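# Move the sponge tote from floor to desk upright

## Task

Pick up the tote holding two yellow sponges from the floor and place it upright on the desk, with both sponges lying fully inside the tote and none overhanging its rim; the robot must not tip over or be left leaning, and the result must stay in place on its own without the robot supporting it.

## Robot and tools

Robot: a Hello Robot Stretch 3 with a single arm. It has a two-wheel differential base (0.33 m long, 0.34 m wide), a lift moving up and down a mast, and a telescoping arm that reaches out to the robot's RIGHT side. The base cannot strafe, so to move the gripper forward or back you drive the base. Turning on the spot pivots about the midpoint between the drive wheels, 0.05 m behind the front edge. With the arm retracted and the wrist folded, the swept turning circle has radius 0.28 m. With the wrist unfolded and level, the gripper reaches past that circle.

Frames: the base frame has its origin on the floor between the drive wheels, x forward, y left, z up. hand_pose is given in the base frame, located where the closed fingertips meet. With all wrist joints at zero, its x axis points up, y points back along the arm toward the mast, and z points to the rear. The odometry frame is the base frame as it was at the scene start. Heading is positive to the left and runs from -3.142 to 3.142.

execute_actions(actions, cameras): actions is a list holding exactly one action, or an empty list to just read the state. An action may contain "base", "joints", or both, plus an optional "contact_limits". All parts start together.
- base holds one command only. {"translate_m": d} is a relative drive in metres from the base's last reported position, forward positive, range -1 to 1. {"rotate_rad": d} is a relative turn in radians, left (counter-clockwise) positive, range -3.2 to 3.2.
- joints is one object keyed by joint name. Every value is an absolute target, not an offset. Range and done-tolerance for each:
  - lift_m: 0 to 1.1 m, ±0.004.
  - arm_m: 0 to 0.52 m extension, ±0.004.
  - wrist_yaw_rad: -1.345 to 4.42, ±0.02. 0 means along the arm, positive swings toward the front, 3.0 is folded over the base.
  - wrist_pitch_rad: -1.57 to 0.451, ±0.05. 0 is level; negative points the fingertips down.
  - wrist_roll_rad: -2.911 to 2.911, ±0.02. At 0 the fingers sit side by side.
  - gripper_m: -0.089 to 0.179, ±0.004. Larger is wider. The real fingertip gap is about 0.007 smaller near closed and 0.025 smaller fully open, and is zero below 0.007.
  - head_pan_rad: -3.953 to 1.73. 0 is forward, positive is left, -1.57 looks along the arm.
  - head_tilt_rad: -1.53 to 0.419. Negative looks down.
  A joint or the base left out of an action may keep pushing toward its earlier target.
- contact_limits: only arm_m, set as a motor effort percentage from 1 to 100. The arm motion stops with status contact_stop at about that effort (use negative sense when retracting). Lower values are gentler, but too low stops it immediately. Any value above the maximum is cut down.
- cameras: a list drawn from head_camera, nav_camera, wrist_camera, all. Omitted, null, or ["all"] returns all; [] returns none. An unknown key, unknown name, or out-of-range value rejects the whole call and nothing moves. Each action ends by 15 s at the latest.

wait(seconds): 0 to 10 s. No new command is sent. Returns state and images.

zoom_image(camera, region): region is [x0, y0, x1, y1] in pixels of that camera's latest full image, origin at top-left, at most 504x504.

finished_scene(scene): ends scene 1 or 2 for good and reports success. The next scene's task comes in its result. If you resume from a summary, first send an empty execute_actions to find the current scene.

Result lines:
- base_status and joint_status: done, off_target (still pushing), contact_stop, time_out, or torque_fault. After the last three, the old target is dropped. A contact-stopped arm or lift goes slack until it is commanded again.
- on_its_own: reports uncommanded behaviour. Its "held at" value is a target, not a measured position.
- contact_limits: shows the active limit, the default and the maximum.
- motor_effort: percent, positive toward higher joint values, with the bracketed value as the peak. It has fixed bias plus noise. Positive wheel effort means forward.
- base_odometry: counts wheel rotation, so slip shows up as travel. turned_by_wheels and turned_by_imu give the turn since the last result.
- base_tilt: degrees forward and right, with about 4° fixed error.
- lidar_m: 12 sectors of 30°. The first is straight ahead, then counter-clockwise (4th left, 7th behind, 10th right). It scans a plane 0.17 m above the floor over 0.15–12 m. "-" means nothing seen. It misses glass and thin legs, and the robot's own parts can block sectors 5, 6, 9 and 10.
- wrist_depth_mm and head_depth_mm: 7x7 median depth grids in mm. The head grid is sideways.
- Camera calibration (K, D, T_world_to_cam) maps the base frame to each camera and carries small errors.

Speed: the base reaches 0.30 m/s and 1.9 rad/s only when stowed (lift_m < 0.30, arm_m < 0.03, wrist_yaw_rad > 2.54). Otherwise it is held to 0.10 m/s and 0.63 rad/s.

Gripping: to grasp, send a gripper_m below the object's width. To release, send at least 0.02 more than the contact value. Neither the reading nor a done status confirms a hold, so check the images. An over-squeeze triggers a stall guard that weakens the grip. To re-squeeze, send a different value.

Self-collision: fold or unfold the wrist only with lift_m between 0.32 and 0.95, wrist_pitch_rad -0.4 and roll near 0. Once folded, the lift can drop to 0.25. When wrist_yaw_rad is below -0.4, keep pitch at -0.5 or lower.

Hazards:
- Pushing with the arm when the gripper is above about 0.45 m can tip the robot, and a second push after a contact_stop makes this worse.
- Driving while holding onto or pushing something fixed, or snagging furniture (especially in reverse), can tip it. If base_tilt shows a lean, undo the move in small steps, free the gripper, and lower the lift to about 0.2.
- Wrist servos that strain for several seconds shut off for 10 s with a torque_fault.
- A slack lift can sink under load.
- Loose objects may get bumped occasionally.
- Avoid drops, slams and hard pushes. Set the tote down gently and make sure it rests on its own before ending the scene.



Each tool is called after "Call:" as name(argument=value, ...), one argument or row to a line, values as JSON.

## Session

Call:
execute_actions(
  actions=[],
)

Scene clock: 0.00 s.
base_odometry: x=+0.000 y=+0.000 heading=+0.000 (m, m, rad; odometry frame)
turned_by_wheels: +0.000 (rad since the last result)
turned_by_imu: +0.000 (rad since the last result)
base_tilt: forward=+0.0 right=+2.5 (deg)
lidar_m: 2.07 2.07 1.96 2.44 2.44 2.13 1.38 1.68 1.83 1.41 1.70 1.34
head_depth_mm: 2030 2450 2487 2488 2480 2508 2133 / 2026 2355 2362 2376 2390 2422 2124 / 2018 2253 2244 2260 2264 2281 2163 / 2015 2153 2157 2179 2180 2187 2169 / 2009 2061 2063 2083 2093 2103 2064 / 1972 1986 1999 2008 2016 2012 2028 / 1902 1923 1931 1939 1948 1958 1962
base_status: not commanded
joint_positions: lift_m=+0.412 arm_m=+0.001 wrist_yaw_rad=+2.872 wrist_pitch_rad=-0.429 wrist_roll_rad=+0.007 gripper_m=+0.037 head_pan_rad=+0.017 head_tilt_rad=+0.004
joint_status: not commanded
motor_effort: left_wheel=+0 right_wheel=+1 lift_m=+19 arm_m=+0 wrist_yaw_rad=+1 wrist_pitch_rad=+4 wrist_roll_rad=+0 gripper_m=+0 head_pan_rad=+0 head_tilt_rad=+2 (%)
hand_pose: x=+0.0382 y=+0.0686 z=+0.4222 quat_wxyz=(+0.242, +0.707, +0.056, +0.662) (m; base frame)
wrist_depth_mm: - - - - - - - / - - - - - - - / - - - - - - - / 931 958 965 956 943 942 910 / 767 - 786 757 746 744 756 / 643 - - 627 640 641 631 / 555 554 571 555 550 546 545
pictures: head_camera (sideways: a quarter turn clockwise sets it upright), nav_camera (sideways: a quarter turn counterclockwise sets it upright), wrist_camera
camera_calibration (this result's frames):
head_camera: T_world_to_cam=[[-0.0416066, 0.00469078, -0.999123, 1.32668], [-0.0515477, 0.998647, 0.00683516, -0.0072111], [0.997803, 0.0517869, -0.0413085, 0.00549269], [0, 0, 0, 1]] pos_world=[0.0493461, 0.000693756, 1.32579]
nav_camera: T_world_to_cam=[[-0.00711029, -0.00185042, 0.999973, -1.25995], [0.0136792, -0.999905, -0.00175303, 0.0475469], [0.999881, 0.0136664, 0.00713492, -0.055011], [0, 0, 0, 1]] pos_world=[0.0453955, 0.0459627, 1.2604]
wrist_camera: T_world_to_cam=[[0.939284, -0.343073, -0.00684392, -0.0186852], [-0.20663, -0.549574, -0.809489, 0.417641], [0.273953, 0.761754, -0.587095, 0.345887], [0, 0, 0, 1]] pos_world=[0.00909099, -0.040367, 0.541017]
Images, in order (width x height): head_camera 896x504, nav_camera 672x504, wrist_camera 644x364.

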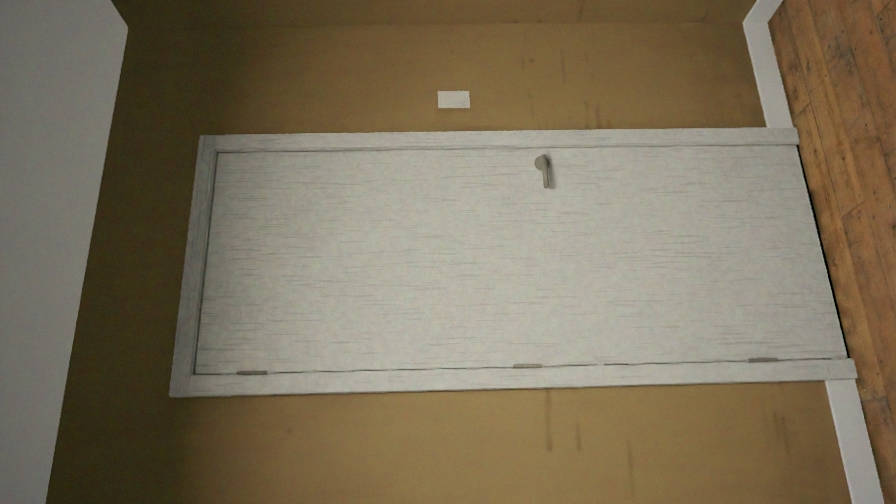

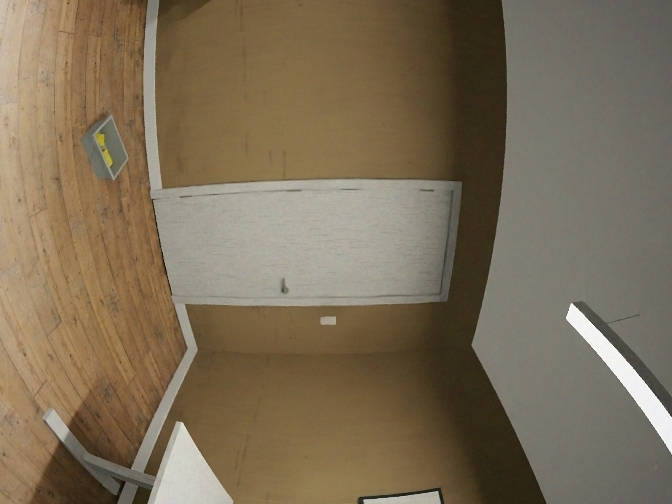

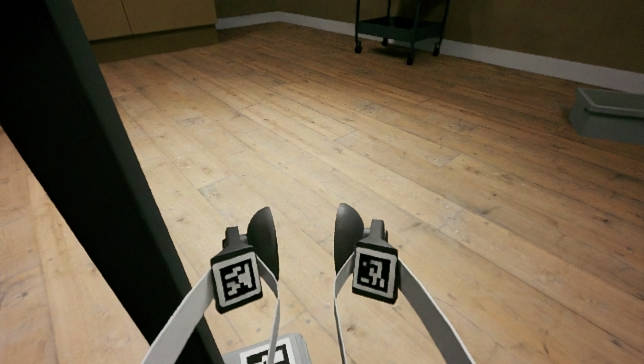

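Call:
execute_actions(
  actions=[
    {"joints":{"head_pan_rad":0.4,"head_tilt_rad":-0.7,"lift_m":0.28,"wrist_yaw_rad":3.0,"wrist_pitch_rad":-0.4}},
  ],
  cameras=["head_camera"],
)

Scene clock: 2.17 s.
base_odometry: x=+0.000 y=+0.000 heading=+0.000 (m, m, rad; odometry frame)
turned_by_wheels: +0.000 (rad since the last result)
turned_by_imu: +0.000 (rad since the last result)
base_tilt: forward=+0.1 right=+2.5 (deg)
lidar_m: 2.07 2.06 1.97 2.45 2.43 2.13 1.38 1.69 1.83 1.41 1.70 1.34
head_depth_mm: 1770 2006 2240 1916 1581 1344 1162 / 1784 1999 2255 1933 1584 1346 1159 / 1774 2035 2260 1914 1609 1348 1173 / 1795 1999 2264 1891 1610 1358 1171 / 1789 2019 2261 1923 1615 1366 1175 / 1773 2013 2282 1981 1622 1371 1183 / 1797 2010 2301 1973 1626 1375 1185
base_status: not commanded
joint_positions: lift_m=+0.280 arm_m=+0.001 wrist_yaw_rad=+2.998 wrist_pitch_rad=-0.422 wrist_roll_rad=+0.007 gripper_m=+0.037 head_pan_rad=+0.393 head_tilt_rad=-0.691
joint_status: all done
motor_effort: left_wheel=+0(0) right_wheel=+1(1) lift_m=+14(16) arm_m=-1(0) wrist_yaw_rad=+2(3) wrist_pitch_rad=+6(6) wrist_roll_rad=+0(1) gripper_m=+1(0) head_pan_rad=+4(35) head_tilt_rad=-6(43) (%)
hand_pose: x=+0.0109 y=+0.0752 z=+0.2920 quat_wxyz=(+0.198, +0.702, +0.098, +0.677) (m; base frame)
wrist_depth_mm: - - - - - - - / - - - - - - - / 962 - 953 953 932 950 902 / 747 714 717 716 710 718 688 / 587 587 - 580 575 573 574 / 491 503 - - 482 485 480 / 434 - - - 419 412 413
pictures: head_camera (sideways: a quarter turn clockwise sets it upright)
camera_calibration (this result's frames):
head_camera: T_world_to_cam=[[-0.622153, -0.251985, -0.741235, 0.993656], [-0.403316, 0.914645, 0.0275851, -0.0320633], [0.671016, 0.316114, -0.670679, 0.826521], [0, 0, 0, 1]] pos_world=[0.0506655, 0.0184383, 1.29175]
Images, in order (width x height): head_camera 896x504.

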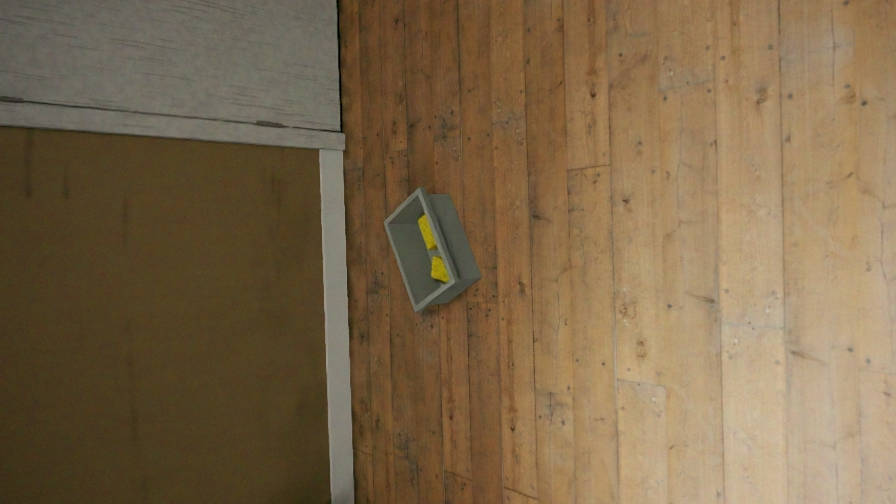

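Call:
execute_actions(
  actions=[
    {"base":{"rotate_rad":0.22},"joints":{"head_pan_rad":-1.57,"head_tilt_rad":-1.0}},
  ],
  cameras=[],
)

Call:
execute_actions(
  actions=[
    {"base":{"translate_m":1.0}},
  ],
  cameras=[],
)

Call:
execute_actions(
  actions=[
    {"base":{"rotate_rad":2.27}},
  ],
  cameras=[],
)

Call:
execute_actions(
  actions=[
    {"joints":{"lift_m":0.4}},
  ],
  cameras=[],
)

Call:
execute_actions(
  actions=[
    {"joints":{"wrist_yaw_rad":0,"gripper_m":0.07}},
  ],
  cameras=[],
)

Call:
execute_actions(
  actions=[
    {"joints":{"wrist_pitch_rad":-1.5,"wrist_roll_rad":1.57,"arm_m":0.27}},
  ],
)

Scene clock: 4.03 s.
base_odometry: x=+0.000 y=+0.000 heading=+0.220 (m, m, rad; odometry frame)
turned_by_wheels: +0.220 (rad since the last result)
turned_by_imu: +0.222 (rad since the last result)
base_tilt: forward=+0.1 right=+2.4 (deg)
lidar_m: 2.06 1.97 2.04 2.42 2.44 1.72 1.38 1.70 1.41 1.70 1.34 2.09
head_depth_mm: 1030 1823 1661 1487 1331 1196 1105 / 1010 1916 1689 1489 1332 1222 - / 1015 1914 1696 1502 1337 1229 - / 1027 1895 1702 1498 1339 1225 1112 / 1032 1886 1712 1506 1345 1222 1111 / 1042 1879 1722 1521 1356 1221 1115 / 1052 1852 1739 1529 1364 1227 1115
base_status: done
joint_positions: lift_m=+0.280 arm_m=+0.001 wrist_yaw_rad=+2.998 wrist_pitch_rad=-0.422 wrist_roll_rad=+0.007 gripper_m=+0.037 head_pan_rad=-1.563 head_tilt_rad=-0.988
joint_status: all done
motor_effort: left_wheel=-5(12) right_wheel=+5(11) lift_m=+14(14) arm_m=-1(0) wrist_yaw_rad=+2(2) wrist_pitch_rad=+6(6) wrist_roll_rad=+0(0) gripper_m=+0(0) head_pan_rad=-5(52) head_tilt_rad=-8(32) (%)
hand_pose: x=+0.0108 y=+0.0752 z=+0.2920 quat_wxyz=(+0.198, +0.702, +0.098, +0.677) (m; base frame)
wrist_depth_mm: - - - - - - - / - - - - - - - / 952 - 932 927 958 944 926 / 734 719 726 714 723 711 697 / 588 589 - 581 581 571 571 / 493 505 - - 479 483 477 / 435 - - - 420 413 412
pictures: none
No camera images: the call's "cameras" was empty. Leave "cameras" out to get every camera's image.

Scene clock: 9.13 s.
base_odometry: x=+0.976 y=+0.218 heading=+0.220 (m, m, rad; odometry frame)
turned_by_wheels: +0.000 (rad since the last result)
turned_by_imu: +0.001 (rad since the last result)
base_tilt: forward=+0.0 right=+2.4 (deg)
lidar_m: 1.07 1.09 1.33 1.61 2.60 2.65 2.39 1.96 1.69 1.13 1.54 1.17
head_depth_mm: 1003 906 1687 1483 1327 1198 1104 / 1009 914 1620 1475 1333 1220 - / 1108 1807 1663 1501 1340 1227 - / 1493 1769 1707 1506 1341 1230 1107 / 1453 1742 1705 1515 1350 1219 1116 / 1431 1707 1734 1522 1353 1223 1116 / 1406 1659 1735 1528 1365 1225 1119
base_status: done
joint_positions: lift_m=+0.280 arm_m=+0.001 wrist_yaw_rad=+2.998 wrist_pitch_rad=-0.422 wrist_roll_rad=+0.007 gripper_m=+0.037 head_pan_rad=-1.563 head_tilt_rad=-0.988
joint_status: not commanded
motor_effort: left_wheel=-5(11) right_wheel=+6(14) lift_m=+14(14) arm_m=-1(0) wrist_yaw_rad=+2(2) wrist_pitch_rad=+6(5) wrist_roll_rad=+1(0) gripper_m=+0(0) head_pan_rad=-5(4) head_tilt_rad=-7(7) (%)
hand_pose: x=+0.0107 y=+0.0753 z=+0.2921 quat_wxyz=(+0.198, +0.702, +0.098, +0.677) (m; base frame)
wrist_depth_mm: - - - - - - 900 / - - - - - - 946 / 965 - 932 949 936 933 889 / 742 701 712 729 712 545 559 / 578 582 - 582 570 534 448 / 487 508 - - 483 480 462 / 434 - - - 416 417 414
pictures: none
No camera images: the call's "cameras" was empty. Leave "cameras" out to get every camera's image.

Scene clock: 11.77 s.
base_odometry: x=+0.976 y=+0.218 heading=+2.489 (m, m, rad; odometry frame)
turned_by_wheels: +2.270 (rad since the last result)
turned_by_imu: +2.294 (rad since the last result)
base_tilt: forward=+0.0 right=+2.5 (deg)
lidar_m: 2.70 2.65 2.38 1.96 1.12 1.53 1.48 1.10 1.07 1.13 1.41 2.59
head_depth_mm: 1022 1183 1427 1474 1332 1199 1100 / 1079 1268 1538 1476 1307 1218 - / 1142 1362 1610 1493 1314 1235 - / 1212 1466 1680 1496 1305 1230 1104 / 1293 1580 1715 1510 1351 1214 1109 / 1392 1728 1734 1514 1362 1217 1113 / 1487 1771 1741 1527 1356 1229 1118
base_status: done
joint_positions: lift_m=+0.280 arm_m=+0.001 wrist_yaw_rad=+2.998 wrist_pitch_rad=-0.422 wrist_roll_rad=+0.007 gripper_m=+0.037 head_pan_rad=-1.564 head_tilt_rad=-0.988
joint_status: not commanded
motor_effort: left_wheel=-5(14) right_wheel=+5(15) lift_m=+14(14) arm_m=+0(1) wrist_yaw_rad=+1(2) wrist_pitch_rad=+6(5) wrist_roll_rad=+0(0) gripper_m=+1(1) head_pan_rad=-4(4) head_tilt_rad=-7(7) (%)
hand_pose: x=+0.0107 y=+0.0752 z=+0.2921 quat_wxyz=(+0.198, +0.702, +0.098, +0.677) (m; base frame)
wrist_depth_mm: - - - - - - - / - - - - - - - / 889 - 950 936 948 913 921 / 734 709 719 721 725 725 715 / 586 593 - 587 580 572 567 / 493 502 - - 487 479 479 / 436 - - - 417 414 419
pictures: none
No camera images: the call's "cameras" was empty. Leave "cameras" out to get every camera's image.

Scene clock: 13.70 s.
base_odometry: x=+0.976 y=+0.218 heading=+2.489 (m, m, rad; odometry frame)
turned_by_wheels: +0.000 (rad since the last result)
turned_by_imu: +0.000 (rad since the last result)
base_tilt: forward=+0.0 right=+2.4 (deg)
lidar_m: 2.69 2.65 2.38 1.96 1.12 1.53 1.48 1.10 1.07 1.13 1.40 2.59
head_depth_mm: 1022 1192 1419 1477 1324 1194 1105 / 1078 1259 1537 1495 1304 1234 - / 1142 1361 1607 1489 1303 1243 - / 1213 1457 1680 1508 1312 1247 1108 / 1296 1580 1715 1501 1354 1214 1112 / 1396 1729 1740 1510 1348 1224 1116 / 1478 1762 1740 1516 1363 1230 1122
base_status: not commanded
joint_positions: lift_m=+0.400 arm_m=+0.001 wrist_yaw_rad=+2.998 wrist_pitch_rad=-0.422 wrist_roll_rad=+0.007 gripper_m=+0.037 head_pan_rad=-1.564 head_tilt_rad=-0.988
joint_status: all done
motor_effort: left_wheel=-5(5) right_wheel=+5(5) lift_m=+25(25) arm_m=+0(0) wrist_yaw_rad=+2(1) wrist_pitch_rad=+6(5) wrist_roll_rad=+0(0) gripper_m=+0(0) head_pan_rad=-5(4) head_tilt_rad=-7(7) (%)
hand_pose: x=+0.0107 y=+0.0752 z=+0.4115 quat_wxyz=(+0.198, +0.702, +0.098, +0.677) (m; base frame)
wrist_depth_mm: - - - - - - - / - - - - - - - / - - - - - - - / 899 882 938 924 906 917 910 / 759 771 - 746 739 738 744 / 640 637 - 636 616 626 624 / 542 544 - 559 538 543 533
pictures: none
No camera images: the call's "cameras" was empty. Leave "cameras" out to get every camera's image.

Scene clock: 16.20 s.
base_odometry: x=+0.976 y=+0.218 heading=+2.489 (m, m, rad; odometry frame)
turned_by_wheels: +0.000 (rad since the last result)
turned_by_imu: -0.001 (rad since the last result)
base_tilt: forward=+0.1 right=+2.4 (deg)
lidar_m: 2.70 2.66 2.38 1.96 1.12 1.53 1.48 1.10 1.07 1.13 1.41 2.59
head_depth_mm: 1020 1187 1420 1484 1323 1200 1105 / 1072 1266 1525 1490 1309 1236 - / 1139 1354 1587 1506 1321 - - / 1217 1468 1675 1503 1312 1219 1107 / 1299 1582 1714 1522 1352 1218 1112 / 1397 1721 1731 1521 1353 1217 1116 / 1476 1762 1737 1534 1358 1225 1120
base_status: not commanded
joint_positions: lift_m=+0.400 arm_m=+0.001 wrist_yaw_rad=+0.003 wrist_pitch_rad=-0.422 wrist_roll_rad=+0.007 gripper_m=+0.070 head_pan_rad=-1.564 head_tilt_rad=-0.988
joint_status: all done
motor_effort: left_wheel=-5(5) right_wheel=+5(5) lift_m=+25(25) arm_m=-1(1) wrist_yaw_rad=-2(2) wrist_pitch_rad=+5(5) wrist_roll_rad=+0(0) gripper_m=+0(79) head_pan_rad=-4(3) head_tilt_rad=-7(7) (%)
hand_pose: x=-0.0209 y=-0.3703 z=+0.4115 quat_wxyz=(+0.690, +0.149, -0.693, -0.148) (m; base frame)
wrist_depth_mm: - - - 916 785 697 628 / - - - 983 855 736 668 / - - - - 930 794 707 / 956 942 925 943 938 870 752 / 765 769 784 746 780 749 737 / 639 655 594 588 535 633 618 / 551 547 530 453 449 542 541
pictures: none
No camera images: the call's "cameras" was empty. Leave "cameras" out to get every camera's image.

Scene clock: 19.40 s.
base_odometry: x=+0.976 y=+0.218 heading=+2.489 (m, m, rad; odometry frame)
turned_by_wheels: +0.000 (rad since the last result)
turned_by_imu: -0.001 (rad since the last result)
base_tilt: forward=+0.0 right=+2.5 (deg)
lidar_m: 2.70 2.65 2.38 1.96 1.12 1.53 1.48 1.10 1.07 1.13 1.41 2.59
head_depth_mm: 1019 1189 1418 1486 1328 1199 1104 / 1074 1266 1547 1492 1307 - - / 1148 1358 1606 1544 1295 1211 - / 1217 1472 1666 1506 1300 1215 1106 / 1297 1589 1710 1505 1350 1218 1113 / 1392 1729 1729 1527 1363 1224 1115 / 1479 1756 1744 1518 1363 1229 1116
base_status: not commanded
joint_positions: lift_m=+0.400 arm_m=+0.270 wrist_yaw_rad=+0.001 wrist_pitch_rad=-1.492 wrist_roll_rad=+1.567 gripper_m=+0.070 head_pan_rad=-1.564 head_tilt_rad=-0.988
joint_status: all done
motor_effort: left_wheel=-5(5) right_wheel=+5(5) lift_m=+25(25) arm_m=+3(4) wrist_yaw_rad=+0(2) wrist_pitch_rad=-3(6) wrist_roll_rad=+2(3) gripper_m=+0(0) head_pan_rad=-5(4) head_tilt_rad=-7(7) (%)
hand_pose: x=-0.0215 y=-0.4107 z=+0.2810 quat_wxyz=(+0.002, +0.001, -0.734, -0.679) (m; base frame)
wrist_depth_mm: 413 365 380 404 401 400 - / 426 378 380 421 414 409 - / 439 391 427 431 429 423 - / 457 394 400 447 444 440 - / 472 352 391 463 456 457 - / 489 483 482 478 481 474 467 / 509 507 497 502 492 488 484
pictures: head_camera (sideways: a quarter turn clockwise sets it upright), nav_camera (sideways: a quarter turn counterclockwise sets it upright), wrist_camera
camera_calibration (this result's frames):
head_camera: T_world_to_cam=[[-0.000878279, 0.858842, -0.512239, 0.691496], [0.999243, 0.0206732, 0.0329483, -0.0475894], [0.038887, -0.511823, -0.85821, 1.07423], [0, 0, 0, 1]] pos_world=[0.00638727, -0.0430886, 1.27769]
nav_camera: T_world_to_cam=[[0.00434081, -0.832886, 0.553427, -0.677579], [-0.99999, -0.00419071, 0.00153657, 0.0494475], [0.00103946, -0.553428, -0.832896, 1.04413], [0, 0, 0, 1]] pos_world=[0.0513029, 0.0137115, 1.24457]
wrist_camera: T_world_to_cam=[[0.0288623, 0.999547, -0.00854548, 0.404297], [0.980118, -0.0266203, 0.196623, -0.0147883], [0.196306, -0.0140506, -0.980442, 0.434729], [0, 0, 0, 1]] pos_world=[-0.0825145, -0.3984, 0.432589]
Images, in order (width x height): head_camera 896x504, nav_camera 672x504, wrist_camera 644x364.

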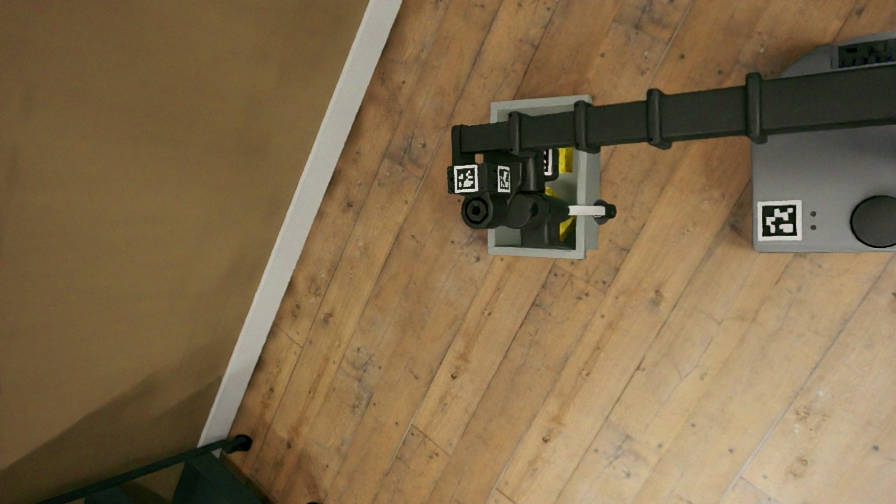

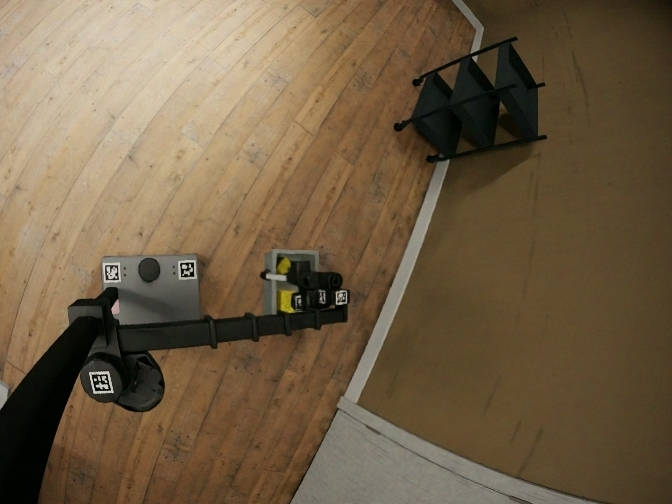

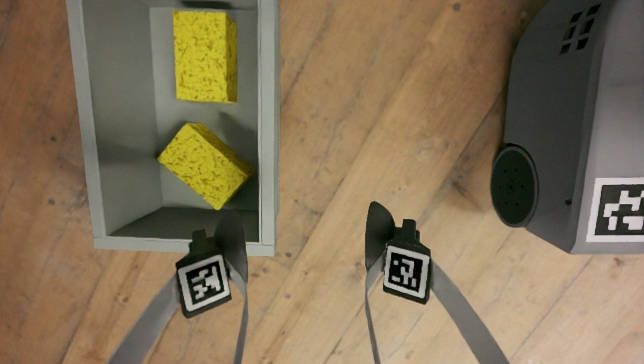

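Call:
execute_actions(
  actions=[
    {"base":{"translate_m":-0.078},"joints":{"arm_m":0.312,"lift_m":0.29}},
  ],
  cameras=["wrist_camera"],
)

Scene clock: 21.50 s.
base_odometry: x=+1.038 y=+0.170 heading=+2.489 (m, m, rad; odometry frame)
turned_by_wheels: +0.000 (rad since the last result)
turned_by_imu: -0.001 (rad since the last result)
base_tilt: forward=+0.0 right=+2.5 (deg)
lidar_m: 2.76 2.71 2.43 1.96 1.13 1.46 1.47 1.06 1.02 1.09 1.45 2.65
head_depth_mm: 977 1136 1361 1482 1328 1198 1110 / 1034 1218 1488 1480 1329 1200 - / 1097 1311 1589 1516 1292 1207 - / 1168 1397 1650 1507 1310 1218 1107 / 1250 1524 1714 1506 1326 1217 1108 / 1337 1665 1720 1526 1353 1222 1113 / 1444 1758 1728 1526 1359 1226 1115
base_status: done
joint_positions: lift_m=+0.290 arm_m=+0.312 wrist_yaw_rad=+0.001 wrist_pitch_rad=-1.492 wrist_roll_rad=+1.567 gripper_m=+0.070 head_pan_rad=-1.564 head_tilt_rad=-0.988
joint_status: all done
motor_effort: left_wheel=-4(11) right_wheel=+5(6) lift_m=+14(22) arm_m=+2(3) wrist_yaw_rad=+0(0) wrist_pitch_rad=-2(3) wrist_roll_rad=+1(1) gripper_m=+0(0) head_pan_rad=-3(4) head_tilt_rad=-7(7) (%)
hand_pose: x=-0.0215 y=-0.4525 z=+0.1717 quat_wxyz=(+0.002, +0.001, -0.734, -0.679) (m; base frame)
wrist_depth_mm: 205 218 211 298 302 299 296 / 221 291 284 309 312 310 307 / 223 295 279 317 320 316 316 / 231 318 334 329 330 330 326 / 237 300 339 342 341 337 339 / 247 304 350 353 358 351 351 / 315 282 299 367 366 362 362
pictures: wrist_camera
camera_calibration (this result's frames):
wrist_camera: T_world_to_cam=[[0.0288633, 0.999554, -0.00771641, 0.444995], [0.980118, -0.0267843, 0.1966, 0.00553223], [0.196305, -0.0132375, -0.980453, 0.327288], [0, 0, 0, 1]] pos_world=[-0.0825146, -0.440316, 0.323237]
Images, in order (width x height): wrist_camera 644x364.

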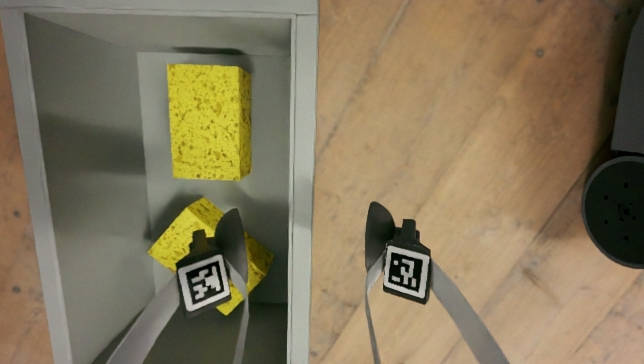

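Call:
execute_actions(
  actions=[
    {"joints":{"lift_m":0.2}},
  ],
  cameras=[],
)

Call:
execute_actions(
  actions=[
    {"joints":{"gripper_m":-0.044}},
  ],
  cameras=["wrist_camera"],
)

Call:
execute_actions(
  actions=[
    {"joints":{"lift_m":0.3}},
  ],
  cameras=["wrist_camera"],
)

Call:
execute_actions(
  actions=[
    {"base":{"rotate_rad":-1.75},"joints":{"lift_m":1.05,"arm_m":0.15,"wrist_pitch_rad":-1.18,"head_tilt_rad":-0.9}},
  ],
)

Scene clock: 23.57 s.
base_odometry: x=+1.038 y=+0.170 heading=+2.489 (m, m, rad; odometry frame)
turned_by_wheels: +0.000 (rad since the last result)
turned_by_imu: +0.000 (rad since the last result)
base_tilt: forward=+0.1 right=+2.5 (deg)
lidar_m: 2.77 2.72 2.43 1.96 1.13 1.46 1.46 1.06 1.02 1.09 1.45 2.66
head_depth_mm: 981 1148 1376 1481 1315 1196 1104 / 1034 1220 1466 1491 1338 1217 - / 1102 1303 1586 1499 1273 1226 - / 1170 1404 1643 1504 1320 1212 1105 / 1251 1532 1712 1507 1328 1220 1107 / 1337 1657 1727 1509 1356 1224 1111 / 1440 1754 1748 1540 1360 1232 1116
base_status: not commanded
joint_positions: lift_m=+0.200 arm_m=+0.312 wrist_yaw_rad=+0.001 wrist_pitch_rad=-1.492 wrist_roll_rad=+1.567 gripper_m=+0.070 head_pan_rad=-1.564 head_tilt_rad=-0.988
joint_status: all done
motor_effort: left_wheel=-4(4) right_wheel=+5(5) lift_m=+14(13) arm_m=+3(3) wrist_yaw_rad=+0(1) wrist_pitch_rad=-2(2) wrist_roll_rad=+1(1) gripper_m=+0(0) head_pan_rad=-4(4) head_tilt_rad=-7(7) (%)
hand_pose: x=-0.0215 y=-0.4525 z=+0.0817 quat_wxyz=(+0.002, +0.001, -0.734, -0.679) (m; base frame)
wrist_depth_mm: 205 192 190 215 217 215 215 / 221 181 218 224 224 221 221 / 222 187 222 231 233 230 228 / 224 195 226 238 239 236 235 / 225 246 245 247 245 246 244 / 227 209 236 255 259 252 251 / 229 214 215 266 264 262 261
pictures: none
No camera images: the call's "cameras" was empty. Leave "cameras" out to get every camera's image.

Scene clock: 25.20 s.
base_odometry: x=+1.038 y=+0.170 heading=+2.489 (m, m, rad; odometry frame)
turned_by_wheels: +0.000 (rad since the last result)
turned_by_imu: +0.000 (rad since the last result)
base_tilt: forward=+0.0 right=+2.5 (deg)
lidar_m: 2.78 2.71 2.43 1.96 1.13 1.47 1.47 1.06 1.02 1.09 1.45 2.65
head_depth_mm: 978 1143 1369 1480 1313 1202 1106 / 1031 1219 1471 1494 1337 1213 - / 1099 1307 1592 1495 1277 1221 - / 1167 1402 1642 1510 1302 1216 1105 / 1252 1522 1719 1513 1328 1217 1111 / 1338 1661 1726 1518 1354 1220 1113 / 1446 1756 1748 1526 1359 1229 1120
base_status: not commanded
joint_positions: lift_m=+0.200 arm_m=+0.312 wrist_yaw_rad=+0.001 wrist_pitch_rad=-1.483 wrist_roll_rad=+1.569 gripper_m=-0.043 head_pan_rad=-1.564 head_tilt_rad=-0.988
joint_status: all done
motor_effort: left_wheel=-4(4) right_wheel=+5(5) lift_m=+14(14) arm_m=+2(3) wrist_yaw_rad=-1(1) wrist_pitch_rad=-5(7) wrist_roll_rad=+1(1) gripper_m=-23(98) head_pan_rad=-4(5) head_tilt_rad=-7(7) (%)
hand_pose: x=-0.0215 y=-0.4550 z=+0.0816 quat_wxyz=(+0.001, +0.001, -0.737, -0.676) (m; base frame)
wrist_depth_mm: 199 194 210 209 217 214 212 / 209 183 214 223 224 222 220 / 211 189 219 229 231 227 227 / 213 197 224 237 239 236 235 / 214 247 247 122 246 243 241 / 216 211 225 127 253 251 250 / 217 254 218 262 263 262 259
pictures: wrist_camera
camera_calibration (this result's frames):
wrist_camera: T_world_to_cam=[[0.0307716, 0.99938, -0.017126, 0.447562], [0.980034, -0.0267998, 0.197015, 0.0231191], [0.196433, -0.0228465, -0.980251, 0.234597], [0, 0, 0, 1]] pos_world=[-0.0825125, -0.441305, 0.233074]
Images, in order (width x height): wrist_camera 644x364.

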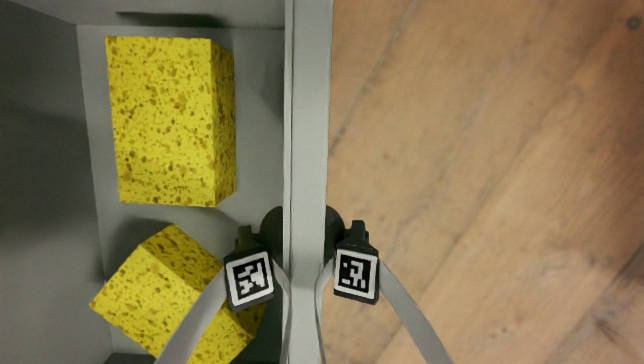

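Scene clock: 26.93 s.
base_odometry: x=+1.038 y=+0.170 heading=+2.489 (m, m, rad; odometry frame)
turned_by_wheels: +0.000 (rad since the last result)
turned_by_imu: +0.000 (rad since the last result)
base_tilt: forward=+0.0 right=+2.5 (deg)
lidar_m: 2.78 2.72 2.43 1.96 1.14 1.47 1.47 1.06 0.45 0.43 0.45 2.66
head_depth_mm: 980 1143 1369 1493 1326 1198 1106 / 1038 1221 1471 1497 1332 1206 - / 1099 1312 1592 1526 1274 1207 - / 1175 1412 1646 1508 1279 1213 1107 / 1247 1535 1715 1513 1331 1221 1109 / 1346 1662 1722 1518 1359 1224 1115 / 1447 1766 1737 1529 1370 1226 1115
base_status: not commanded
joint_positions: lift_m=+0.300 arm_m=+0.312 wrist_yaw_rad=+0.001 wrist_pitch_rad=-1.507 wrist_roll_rad=+1.570 gripper_m=-0.040 head_pan_rad=-1.564 head_tilt_rad=-0.988
joint_status: all done
motor_effort: left_wheel=-5(5) right_wheel=+5(6) lift_m=+27(29) arm_m=+2(1) wrist_yaw_rad=+0(0) wrist_pitch_rad=+1(5) wrist_roll_rad=+1(1) gripper_m=-21(22) head_pan_rad=-4(4) head_tilt_rad=-7(7) (%)
hand_pose: x=-0.0215 y=-0.4489 z=+0.1810 quat_wxyz=(+0.001, +0.000, -0.729, -0.684) (m; base frame)
wrist_depth_mm: 189 199 204 112 310 311 312 / 199 239 206 116 321 319 316 / 201 241 213 120 329 328 327 / 201 256 223 137 341 340 - / 203 255 270 128 353 351 357 / 208 259 245 133 364 365 363 / 210 261 245 150 381 381 377
pictures: wrist_camera
camera_calibration (this result's frames):
wrist_camera: T_world_to_cam=[[0.0322391, 0.999459, 0.00654684, 0.438955], [0.979976, -0.032897, 0.196378, 0.00109278], [0.196487, 0.0000847189, -0.980506, 0.342449], [0, 0, 0, 1]] pos_world=[-0.082509, -0.43871, 0.332685]
Images, in order (width x height): wrist_camera 644x364.

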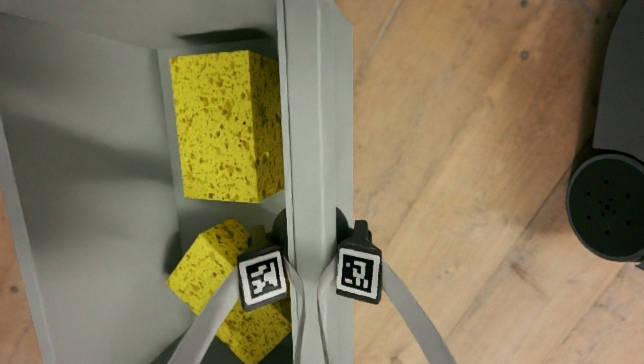

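Scene clock: 34.60 s.
base_odometry: x=+1.038 y=+0.170 heading=+0.739 (m, m, rad; odometry frame)
turned_by_wheels: -1.750 (rad since the last result)
turned_by_imu: -1.772 (rad since the last result)
base_tilt: forward=+0.1 right=+2.4 (deg)
lidar_m: 1.05 1.28 1.52 2.67 2.72 2.44 1.96 1.09 1.08 1.48 1.14 1.02
head_depth_mm: - - 456 1509 1375 1225 1103 / - - 549 521 1383 1232 1139 / - - 433 1494 1385 1230 1143 / 1452 - 558 518 1392 1235 1133 / 1508 1656 583 517 1409 1249 1118 / 1567 1762 488 1551 1407 1253 1125 / 1504 1626 1742 1613 1414 1259 1129
base_status: done
joint_positions: lift_m=+1.050 arm_m=+0.150 wrist_yaw_rad=+0.001 wrist_pitch_rad=-1.214 wrist_roll_rad=+1.570 gripper_m=-0.040 head_pan_rad=-1.564 head_tilt_rad=-0.902
joint_status: all done
motor_effort: left_wheel=+5(10) right_wheel=-4(12) lift_m=+27(28) arm_m=-3(6) wrist_yaw_rad=+0(0) wrist_pitch_rad=+9(9) wrist_roll_rad=+0(0) gripper_m=-21(21) head_pan_rad=-4(4) head_tilt_rad=+1(12) (%)
hand_pose: x=-0.0215 y=-0.3619 z=+0.9396 quat_wxyz=(+0.001, +0.000, -0.821, -0.571) (m; base frame)
wrist_depth_mm: 188 194 201 112 - 915 836 / 200 239 205 116 - - - / 200 251 214 131 - - - / 205 253 223 135 - - 931 / 206 255 271 127 - - 964 / 208 257 243 133 - - 977 / 216 257 244 228 - - 996
pictures: head_camera (sideways: a quarter turn clockwise sets it upright), nav_camera (sideways: a quarter turn counterclockwise sets it upright), wrist_camera
camera_calibration (this result's frames):
head_camera: T_world_to_cam=[[-0.000534163, 0.811764, -0.583985, 0.78496], [0.999223, 0.0234476, 0.0316792, -0.0459407], [0.0394091, -0.583514, -0.811146, 1.01304], [0, 0, 0, 1]] pos_world=[0.00640116, -0.0449998, 1.28159]
nav_camera: T_world_to_cam=[[0.00397168, -0.782373, 0.622798, -0.767956], [-0.999991, -0.00406932, 0.00126513, 0.0498007], [0.00154456, -0.622797, -0.782382, 0.978452], [0, 0, 0, 1]] pos_world=[0.051339, 0.00875241, 1.24374]
wrist_camera: T_world_to_cam=[[0.0320322, 0.958788, -0.28231, 0.603742], [0.979937, 0.0254648, 0.197672, -0.125184], [0.196715, -0.282978, -0.938737, 0.944627], [0, 0, 0, 1]] pos_world=[-0.0824885, -0.308364, 1.08194]
Images, in order (width x height): head_camera 896x504, nav_camera 672x504, wrist_camera 644x364.

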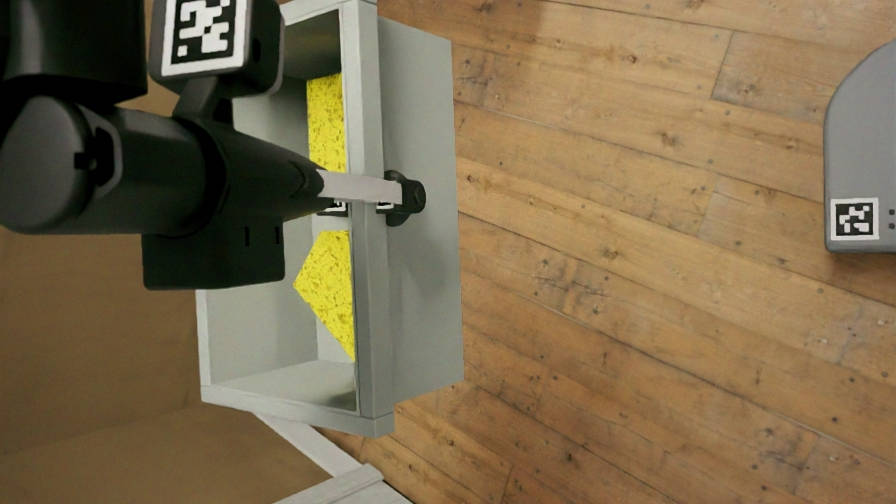

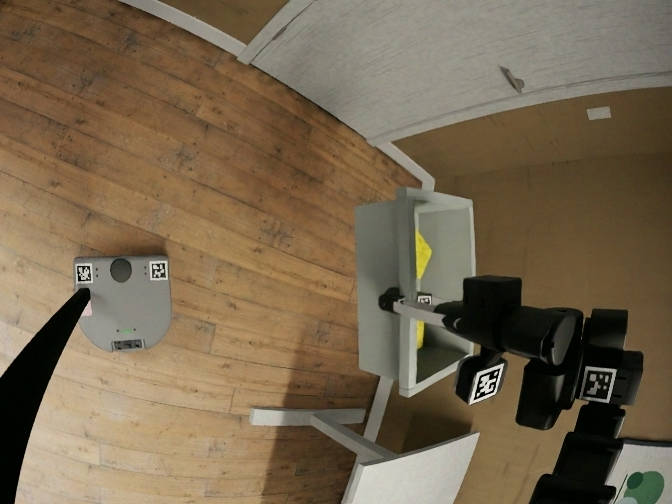

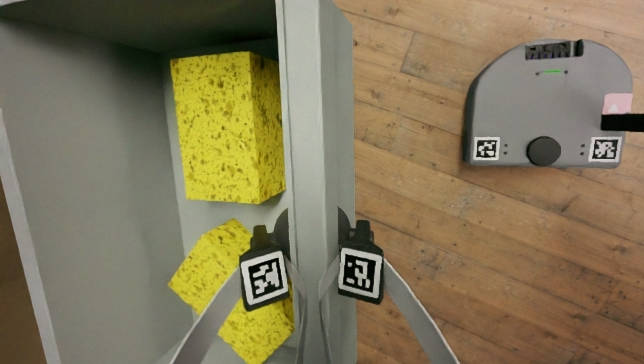

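Call:
execute_actions(
  actions=[
    {"base":{"translate_m":-1.0},"joints":{"head_tilt_rad":-0.7}},
  ],
  cameras=[],
)

Call:
execute_actions(
  actions=[
    {"base":{"rotate_rad":-0.4},"joints":{"arm_m":0.27}},
  ],
)

Scene clock: 45.73 s.
base_odometry: x=+0.299 y=-0.504 heading=+0.740 (m, m, rad; odometry frame)
turned_by_wheels: +0.000 (rad since the last result)
turned_by_imu: -0.002 (rad since the last result)
base_tilt: forward=+0.1 right=+2.4 (deg)
lidar_m: 1.96 2.27 3.00 3.00 1.67 1.77 1.78 0.99 1.12 0.80 0.79 1.96
head_depth_mm: - - - 467 642 587 1158 / - - - 562 503 603 1160 / - - - - 516 619 1171 / 1032 1164 1172 569 502 636 1165 / 1063 1212 1087 612 500 1273 1173 / 1109 1264 1102 529 656 1298 1176 / 1153 1332 1540 864 710 1366 1188
base_status: done
joint_positions: lift_m=+1.050 arm_m=+0.150 wrist_yaw_rad=+0.001 wrist_pitch_rad=-1.214 wrist_roll_rad=+1.570 gripper_m=-0.040 head_pan_rad=-1.564 head_tilt_rad=-0.705
joint_status: all done
motor_effort: left_wheel=+5(6) right_wheel=-4(10) lift_m=+27(28) arm_m=-3(4) wrist_yaw_rad=+0(0) wrist_pitch_rad=+10(9) wrist_roll_rad=+0(0) gripper_m=-21(20) head_pan_rad=-4(4) head_tilt_rad=+3(22) (%)
hand_pose: x=-0.0215 y=-0.3619 z=+0.9396 quat_wxyz=(+0.001, +0.000, -0.821, -0.571) (m; base frame)
wrist_depth_mm: 188 194 201 112 325 917 822 / 199 240 205 116 342 - - / 200 251 214 132 364 - - / 201 254 224 135 - - 921 / 205 256 271 128 - - 932 / 206 255 245 134 - - 970 / 211 257 245 228 - - -
pictures: none
No camera images: the call's "cameras" was empty. Leave "cameras" out to get every camera's image.

Scene clock: 47.87 s.
base_odometry: x=+0.299 y=-0.504 heading=+0.340 (m, m, rad; odometry frame)
turned_by_wheels: -0.400 (rad since the last result)
turned_by_imu: -0.405 (rad since the last result)
base_tilt: forward=+0.1 right=+2.5 (deg)
lidar_m: 1.96 2.04 2.28 2.99 2.19 1.67 1.77 1.00 1.00 1.12 0.79 1.52
head_depth_mm: 970 1117 1021 810 690 628 1160 / - 1116 680 576 692 628 1163 / - - 683 589 695 618 1162 / 958 1062 699 574 699 621 1172 / 955 1081 696 572 702 624 1170 / 950 1075 1095 810 708 612 1177 / 945 1066 1111 863 712 616 1173
base_status: done
joint_positions: lift_m=+1.050 arm_m=+0.270 wrist_yaw_rad=+0.000 wrist_pitch_rad=-1.214 wrist_roll_rad=+1.570 gripper_m=-0.040 head_pan_rad=-1.564 head_tilt_rad=-0.704
joint_status: all done
motor_effort: left_wheel=+5(10) right_wheel=-3(11) lift_m=+28(28) arm_m=+3(5) wrist_yaw_rad=+0(0) wrist_pitch_rad=+9(9) wrist_roll_rad=+0(0) gripper_m=-21(20) head_pan_rad=-4(3) head_tilt_rad=+2(2) (%)
hand_pose: x=-0.0215 y=-0.4814 z=+0.9396 quat_wxyz=(+0.001, +0.000, -0.821, -0.571) (m; base frame)
wrist_depth_mm: 186 191 199 114 325 311 845 / 200 240 207 117 335 314 - / 201 252 215 121 347 322 - / 202 254 222 136 357 336 928 / 206 256 271 128 369 345 945 / 206 254 246 133 374 362 997 / 216 256 245 229 400 371 988
pictures: head_camera (sideways: a quarter turn clockwise sets it upright), nav_camera (sideways: a quarter turn counterclockwise sets it upright), wrist_camera
camera_calibration (this result's frames):
head_camera: T_world_to_cam=[[0.000419073, 0.681304, -0.732001, 0.977823], [0.99918, 0.0293497, 0.027889, -0.0410137], [0.0404849, -0.731412, -0.680733, 0.843445], [0, 0, 0, 1]] pos_world=[0.0064235, -0.048085, 1.29107]
nav_camera: T_world_to_cam=[[0.00296717, -0.644863, 0.764292, -0.952338], [-0.999992, -0.00388039, 0.000608183, 0.0506557], [0.00257356, -0.764288, -0.64487, 0.799604], [0, 0, 0, 1]] pos_world=[0.0514233, -0.00280328, 1.24347]
wrist_camera: T_world_to_cam=[[0.0328354, 0.958761, -0.28231, 0.718333], [0.979957, 0.0246452, 0.197677, -0.122486], [0.196482, -0.283143, -0.938736, 0.910734], [0, 0, 0, 1]] pos_world=[-0.0824993, -0.427824, 1.08194]
Images, in order (width x height): head_camera 896x504, nav_camera 672x504, wrist_camera 644x364.

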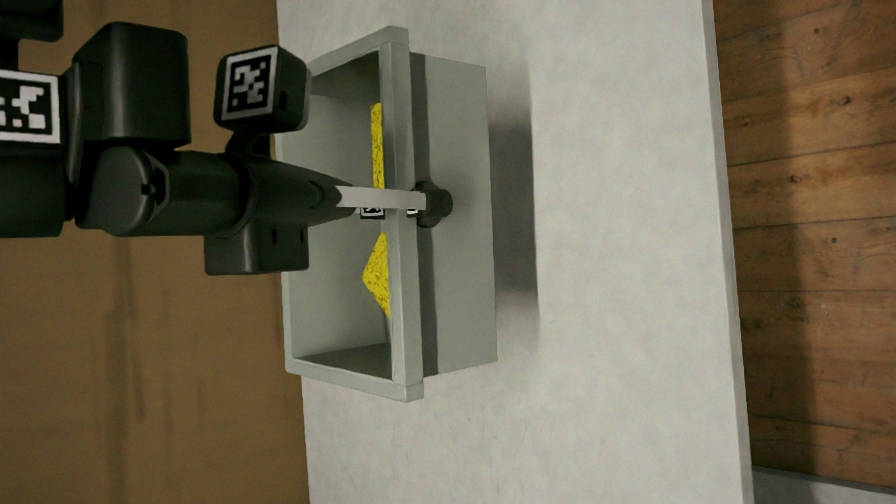

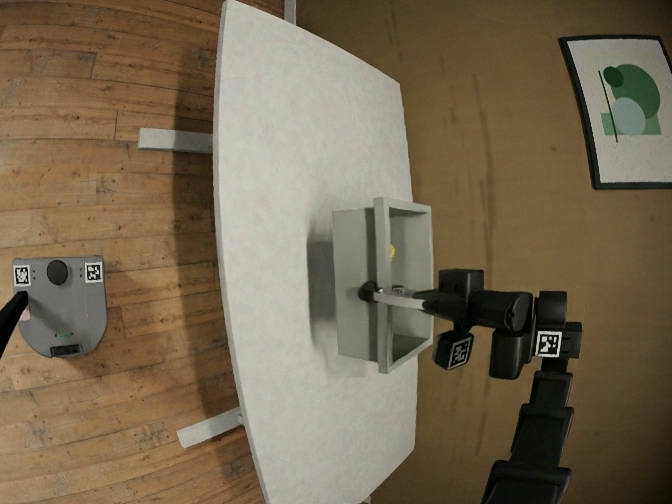

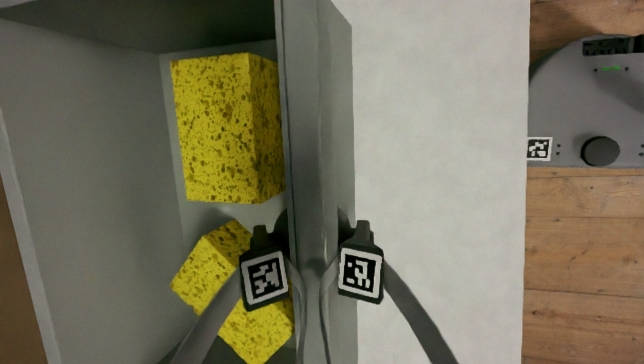

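Call:
execute_actions(
  actions=[
    {"joints":{"lift_m":0.924}},
  ],
  cameras=["head_camera"],
)

Scene clock: 49.93 s.
base_odometry: x=+0.299 y=-0.504 heading=+0.340 (m, m, rad; odometry frame)
turned_by_wheels: +0.000 (rad since the last result)
turned_by_imu: +0.000 (rad since the last result)
base_tilt: forward=+0.0 right=+2.5 (deg)
lidar_m: 1.96 2.03 2.28 2.98 2.18 1.67 1.77 1.00 0.99 1.12 0.79 1.52
head_depth_mm: 971 1068 - 810 689 626 1155 / 963 1051 - 678 660 628 1164 / 962 1061 - 745 666 618 1165 / 957 1079 1081 751 666 621 1172 / 954 1078 1091 751 669 624 1174 / 953 1071 1096 860 705 611 1175 / 947 1064 1107 866 711 615 1169
base_status: not commanded
joint_positions: lift_m=+0.924 arm_m=+0.270 wrist_yaw_rad=+0.000 wrist_pitch_rad=-1.214 wrist_roll_rad=+1.570 gripper_m=-0.040 head_pan_rad=-1.564 head_tilt_rad=-0.704
joint_status: all done
motor_effort: left_wheel=+5(5) right_wheel=-4(3) lift_m=+16(24) arm_m=+3(3) wrist_yaw_rad=+0(0) wrist_pitch_rad=+9(9) wrist_roll_rad=+0(0) gripper_m=-21(21) head_pan_rad=-4(3) head_tilt_rad=+2(2) (%)
hand_pose: x=-0.0215 y=-0.4814 z=+0.8143 quat_wxyz=(+0.001, +0.000, -0.821, -0.571) (m; base frame)
wrist_depth_mm: 188 195 200 112 213 197 188 / 200 239 206 117 218 201 191 / 200 251 214 132 225 208 197 / 202 254 224 135 233 214 205 / 206 255 271 128 240 222 815 / 206 256 245 133 244 228 830 / 216 258 245 144 260 236 856
pictures: head_camera (sideways: a quarter turn clockwise sets it upright)
camera_calibration (this result's frames):
head_camera: T_world_to_cam=[[0.000419074, 0.681304, -0.732001, 0.977823], [0.99918, 0.0293497, 0.027889, -0.0410137], [0.0404849, -0.731412, -0.680733, 0.843445], [0, 0, 0, 1]] pos_world=[0.0064235, -0.048085, 1.29107]
Images, in order (width x height): head_camera 896x504.

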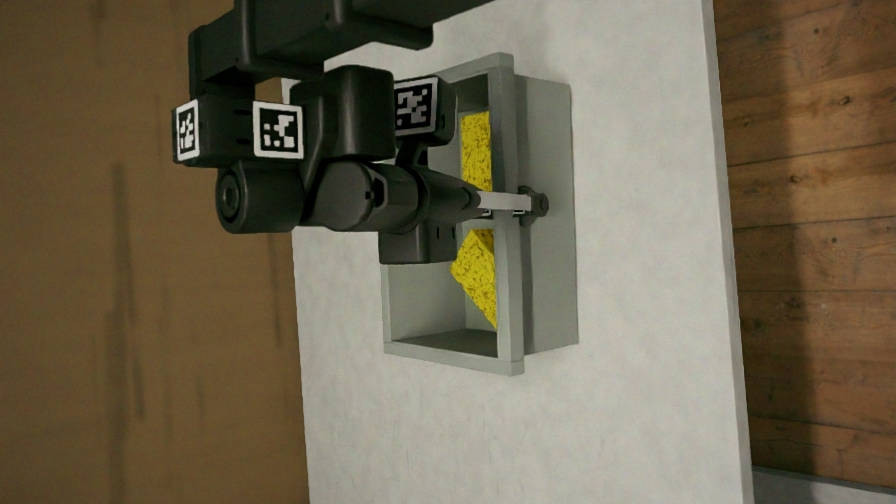

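Call:
execute_actions(
  actions=[
    {"joints":{"lift_m":0.915}},
  ],
  cameras=[],
)

Call:
execute_actions(
  actions=[
    {"joints":{"lift_m":0.916,"gripper_m":0.07}},
  ],
  cameras=[],
)

Call:
execute_actions(
  actions=[
    {"joints":{"lift_m":1.03,"arm_m":0.24}},
  ],
)

Scene clock: 50.93 s.
base_odometry: x=+0.299 y=-0.504 heading=+0.340 (m, m, rad; odometry frame)
turned_by_wheels: +0.000 (rad since the last result)
turned_by_imu: +0.000 (rad since the last result)
base_tilt: forward=+0.0 right=+2.5 (deg)
lidar_m: 1.96 2.03 2.28 2.99 2.19 1.67 1.77 1.00 1.00 1.13 0.79 1.52
head_depth_mm: 974 1081 - 811 688 628 1157 / 965 1056 - 701 662 628 1158 / 961 1069 - 731 664 620 1161 / 958 1086 1081 757 668 621 1167 / 950 1073 1091 750 671 624 1173 / 950 1071 1098 862 707 613 1182 / 944 1068 1109 863 712 617 1169
base_status: not commanded
joint_positions: lift_m=+0.918 arm_m=+0.270 wrist_yaw_rad=+0.000 wrist_pitch_rad=-1.215 wrist_roll_rad=+1.570 gripper_m=-0.040 head_pan_rad=-1.564 head_tilt_rad=-0.704
joint_status: lift_m contact_stop (moved -0.006 of -0.009)
on_its_own: lift_m is slack since a contact_stop, until your next command for it
motor_effort: left_wheel=+2(5) right_wheel=+1(4) lift_m=+19(18) arm_m=+4(3) wrist_yaw_rad=+0(0) wrist_pitch_rad=+9(10) wrist_roll_rad=+0(0) gripper_m=-19(20) head_pan_rad=-4(5) head_tilt_rad=+2(2) (%)
hand_pose: x=-0.0215 y=-0.4812 z=+0.8079 quat_wxyz=(+0.001, +0.000, -0.821, -0.571) (m; base frame)
wrist_depth_mm: 189 194 201 115 207 193 182 / 201 242 208 117 214 198 186 / 202 243 212 120 220 203 192 / 202 257 220 191 227 209 201 / 203 258 271 126 235 214 809 / 208 253 244 132 239 222 817 / 210 258 243 149 255 228 860
pictures: none
No camera images: the call's "cameras" was empty. Leave "cameras" out to get every camera's image.

not run: a stop came earlier in this reply.

not run: a stop came earlier in this reply.

Call:
execute_actions(
  actions=[
    {"joints":{"lift_m":0.92,"gripper_m":0.07}},
  ],
  cameras=[],
)

Call:
execute_actions(
  actions=[
    {"joints":{"lift_m":1.03,"arm_m":0.24}},
  ],
)

Scene clock: 52.60 s.
base_odometry: x=+0.299 y=-0.504 heading=+0.340 (m, m, rad; odometry frame)
turned_by_wheels: +0.000 (rad since the last result)
turned_by_imu: +0.000 (rad since the last result)
base_tilt: forward=+0.1 right=+2.5 (deg)
lidar_m: 1.96 2.04 2.28 3.00 2.19 1.67 1.77 1.00 0.99 1.12 0.79 1.52
head_depth_mm: 974 1080 - 807 688 628 1161 / 967 1058 - 703 662 629 1160 / 967 1068 - 730 665 618 1163 / 959 1085 1079 753 667 620 1172 / 950 1077 1087 751 669 623 1179 / 947 1073 1100 859 703 611 1179 / 941 1070 1110 867 711 616 1172
base_status: not commanded
joint_positions: lift_m=+0.920 arm_m=+0.270 wrist_yaw_rad=+0.000 wrist_pitch_rad=-1.188 wrist_roll_rad=+1.570 gripper_m=+0.070 head_pan_rad=-1.564 head_tilt_rad=-0.704
joint_status: all done
motor_effort: left_wheel=+3(3) right_wheel=-2(2) lift_m=+25(26) arm_m=+3(4) wrist_yaw_rad=+0(0) wrist_pitch_rad=+2(9) wrist_roll_rad=+1(0) gripper_m=+0(79) head_pan_rad=-4(4) head_tilt_rad=+2(2) (%)
hand_pose: x=-0.0215 y=-0.4879 z=+0.8116 quat_wxyz=(+0.001, +0.000, -0.829, -0.560) (m; base frame)
wrist_depth_mm: 185 194 200 114 209 192 180 / 195 244 210 117 215 197 185 / 196 245 215 121 222 203 190 / 201 248 223 196 230 209 196 / 201 250 276 198 229 214 205 / 210 241 241 147 249 222 211 / 321 250 279 150 251 225 216
pictures: none
No camera images: the call's "cameras" was empty. Leave "cameras" out to get every camera's image.

Scene clock: 54.43 s.
base_odometry: x=+0.299 y=-0.504 heading=+0.340 (m, m, rad; odometry frame)
turned_by_wheels: +0.000 (rad since the last result)
turned_by_imu: +0.000 (rad since the last result)
base_tilt: forward=+0.0 right=+2.5 (deg)
lidar_m: 1.96 2.03 2.28 2.99 2.18 1.67 1.77 1.00 0.99 1.13 0.79 1.52
head_depth_mm: - 1085 1059 832 688 626 1160 / - - 958 747 661 628 1164 / - - - 773 663 620 1159 / 956 1086 1010 759 667 622 1170 / 950 1081 1088 748 670 622 1172 / 950 1073 1099 858 708 612 1179 / 943 1066 1108 867 709 616 1172
base_status: not commanded
joint_positions: lift_m=+1.030 arm_m=+0.240 wrist_yaw_rad=+0.000 wrist_pitch_rad=-1.187 wrist_roll_rad=+1.570 gripper_m=+0.070 head_pan_rad=-1.564 head_tilt_rad=-0.704
joint_status: all done
motor_effort: left_wheel=+3(3) right_wheel=-2(2) lift_m=+25(25) arm_m=-4(4) wrist_yaw_rad=+0(0) wrist_pitch_rad=+1(2) wrist_roll_rad=+0(0) gripper_m=+0(0) head_pan_rad=-5(4) head_tilt_rad=+2(2) (%)
hand_pose: x=-0.0215 y=-0.4586 z=+0.9217 quat_wxyz=(+0.001, +0.000, -0.829, -0.559) (m; base frame)
wrist_depth_mm: 464 405 257 261 308 294 828 / 488 320 340 306 316 297 - / 513 325 341 325 326 304 - / 540 470 386 333 338 318 903 / 570 490 362 352 339 331 888 / 590 528 374 356 371 339 932 / 607 539 322 288 372 - 968
pictures: head_camera (sideways: a quarter turn clockwise sets it upright), nav_camera (sideways: a quarter turn counterclockwise sets it upright), wrist_camera
camera_calibration (this result's frames):
head_camera: T_world_to_cam=[[0.000419623, 0.681217, -0.732081, 0.977928], [0.99918, 0.0293531, 0.0278864, -0.0410103], [0.0404856, -0.731493, -0.680646, 0.843332], [0, 0, 0, 1]] pos_world=[0.00642351, -0.0480863, 1.29108]
nav_camera: T_world_to_cam=[[0.00296659, -0.644773, 0.764369, -0.952437], [-0.999992, -0.00388043, 0.000607781, 0.0506563], [0.0025742, -0.764364, -0.644779, 0.799486], [0, 0, 0, 1]] pos_world=[0.0514233, -0.00281018, 1.24347]
wrist_camera: T_world_to_cam=[[0.0328384, 0.95078, -0.308121, 0.711518], [0.979958, 0.0299755, 0.196936, -0.116372], [0.196479, -0.308413, -0.93074, 0.881386], [0, 0, 0, 1]] pos_world=[-0.0824997, -0.401178, 1.06249]
Images, in order (width x height): head_camera 896x504, nav_camera 672x504, wrist_camera 644x364.

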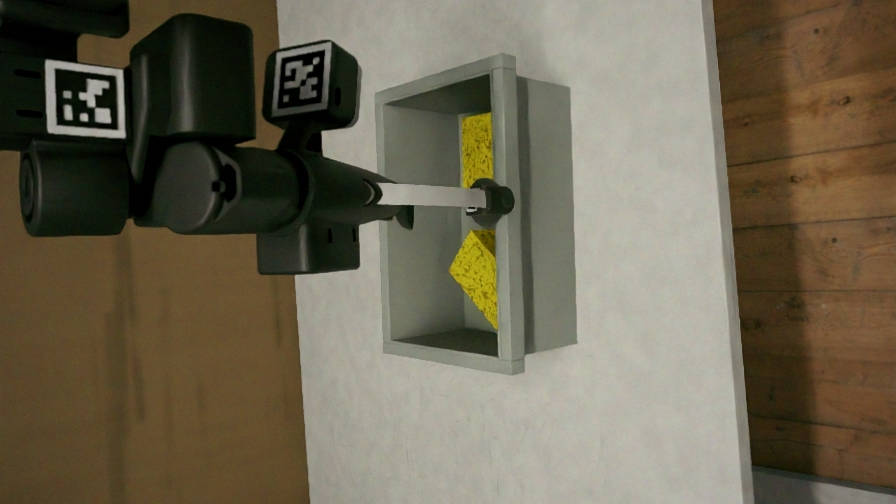

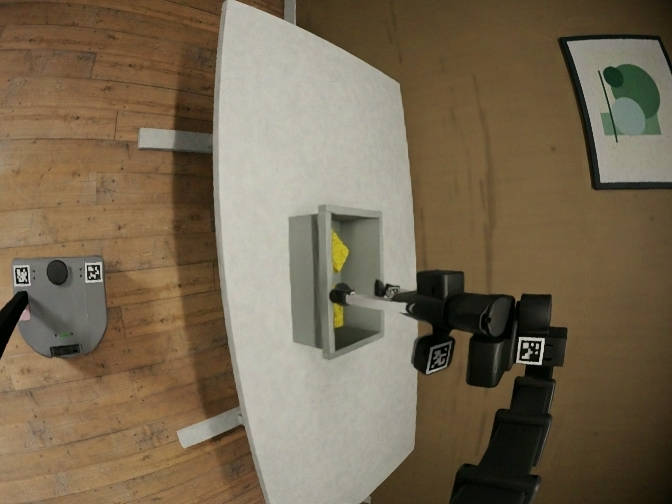

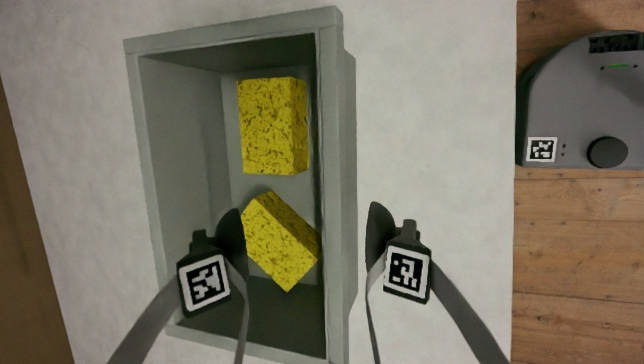

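Call:
finished_scene(
  scene=2,
)

The scene is finished: the task was done.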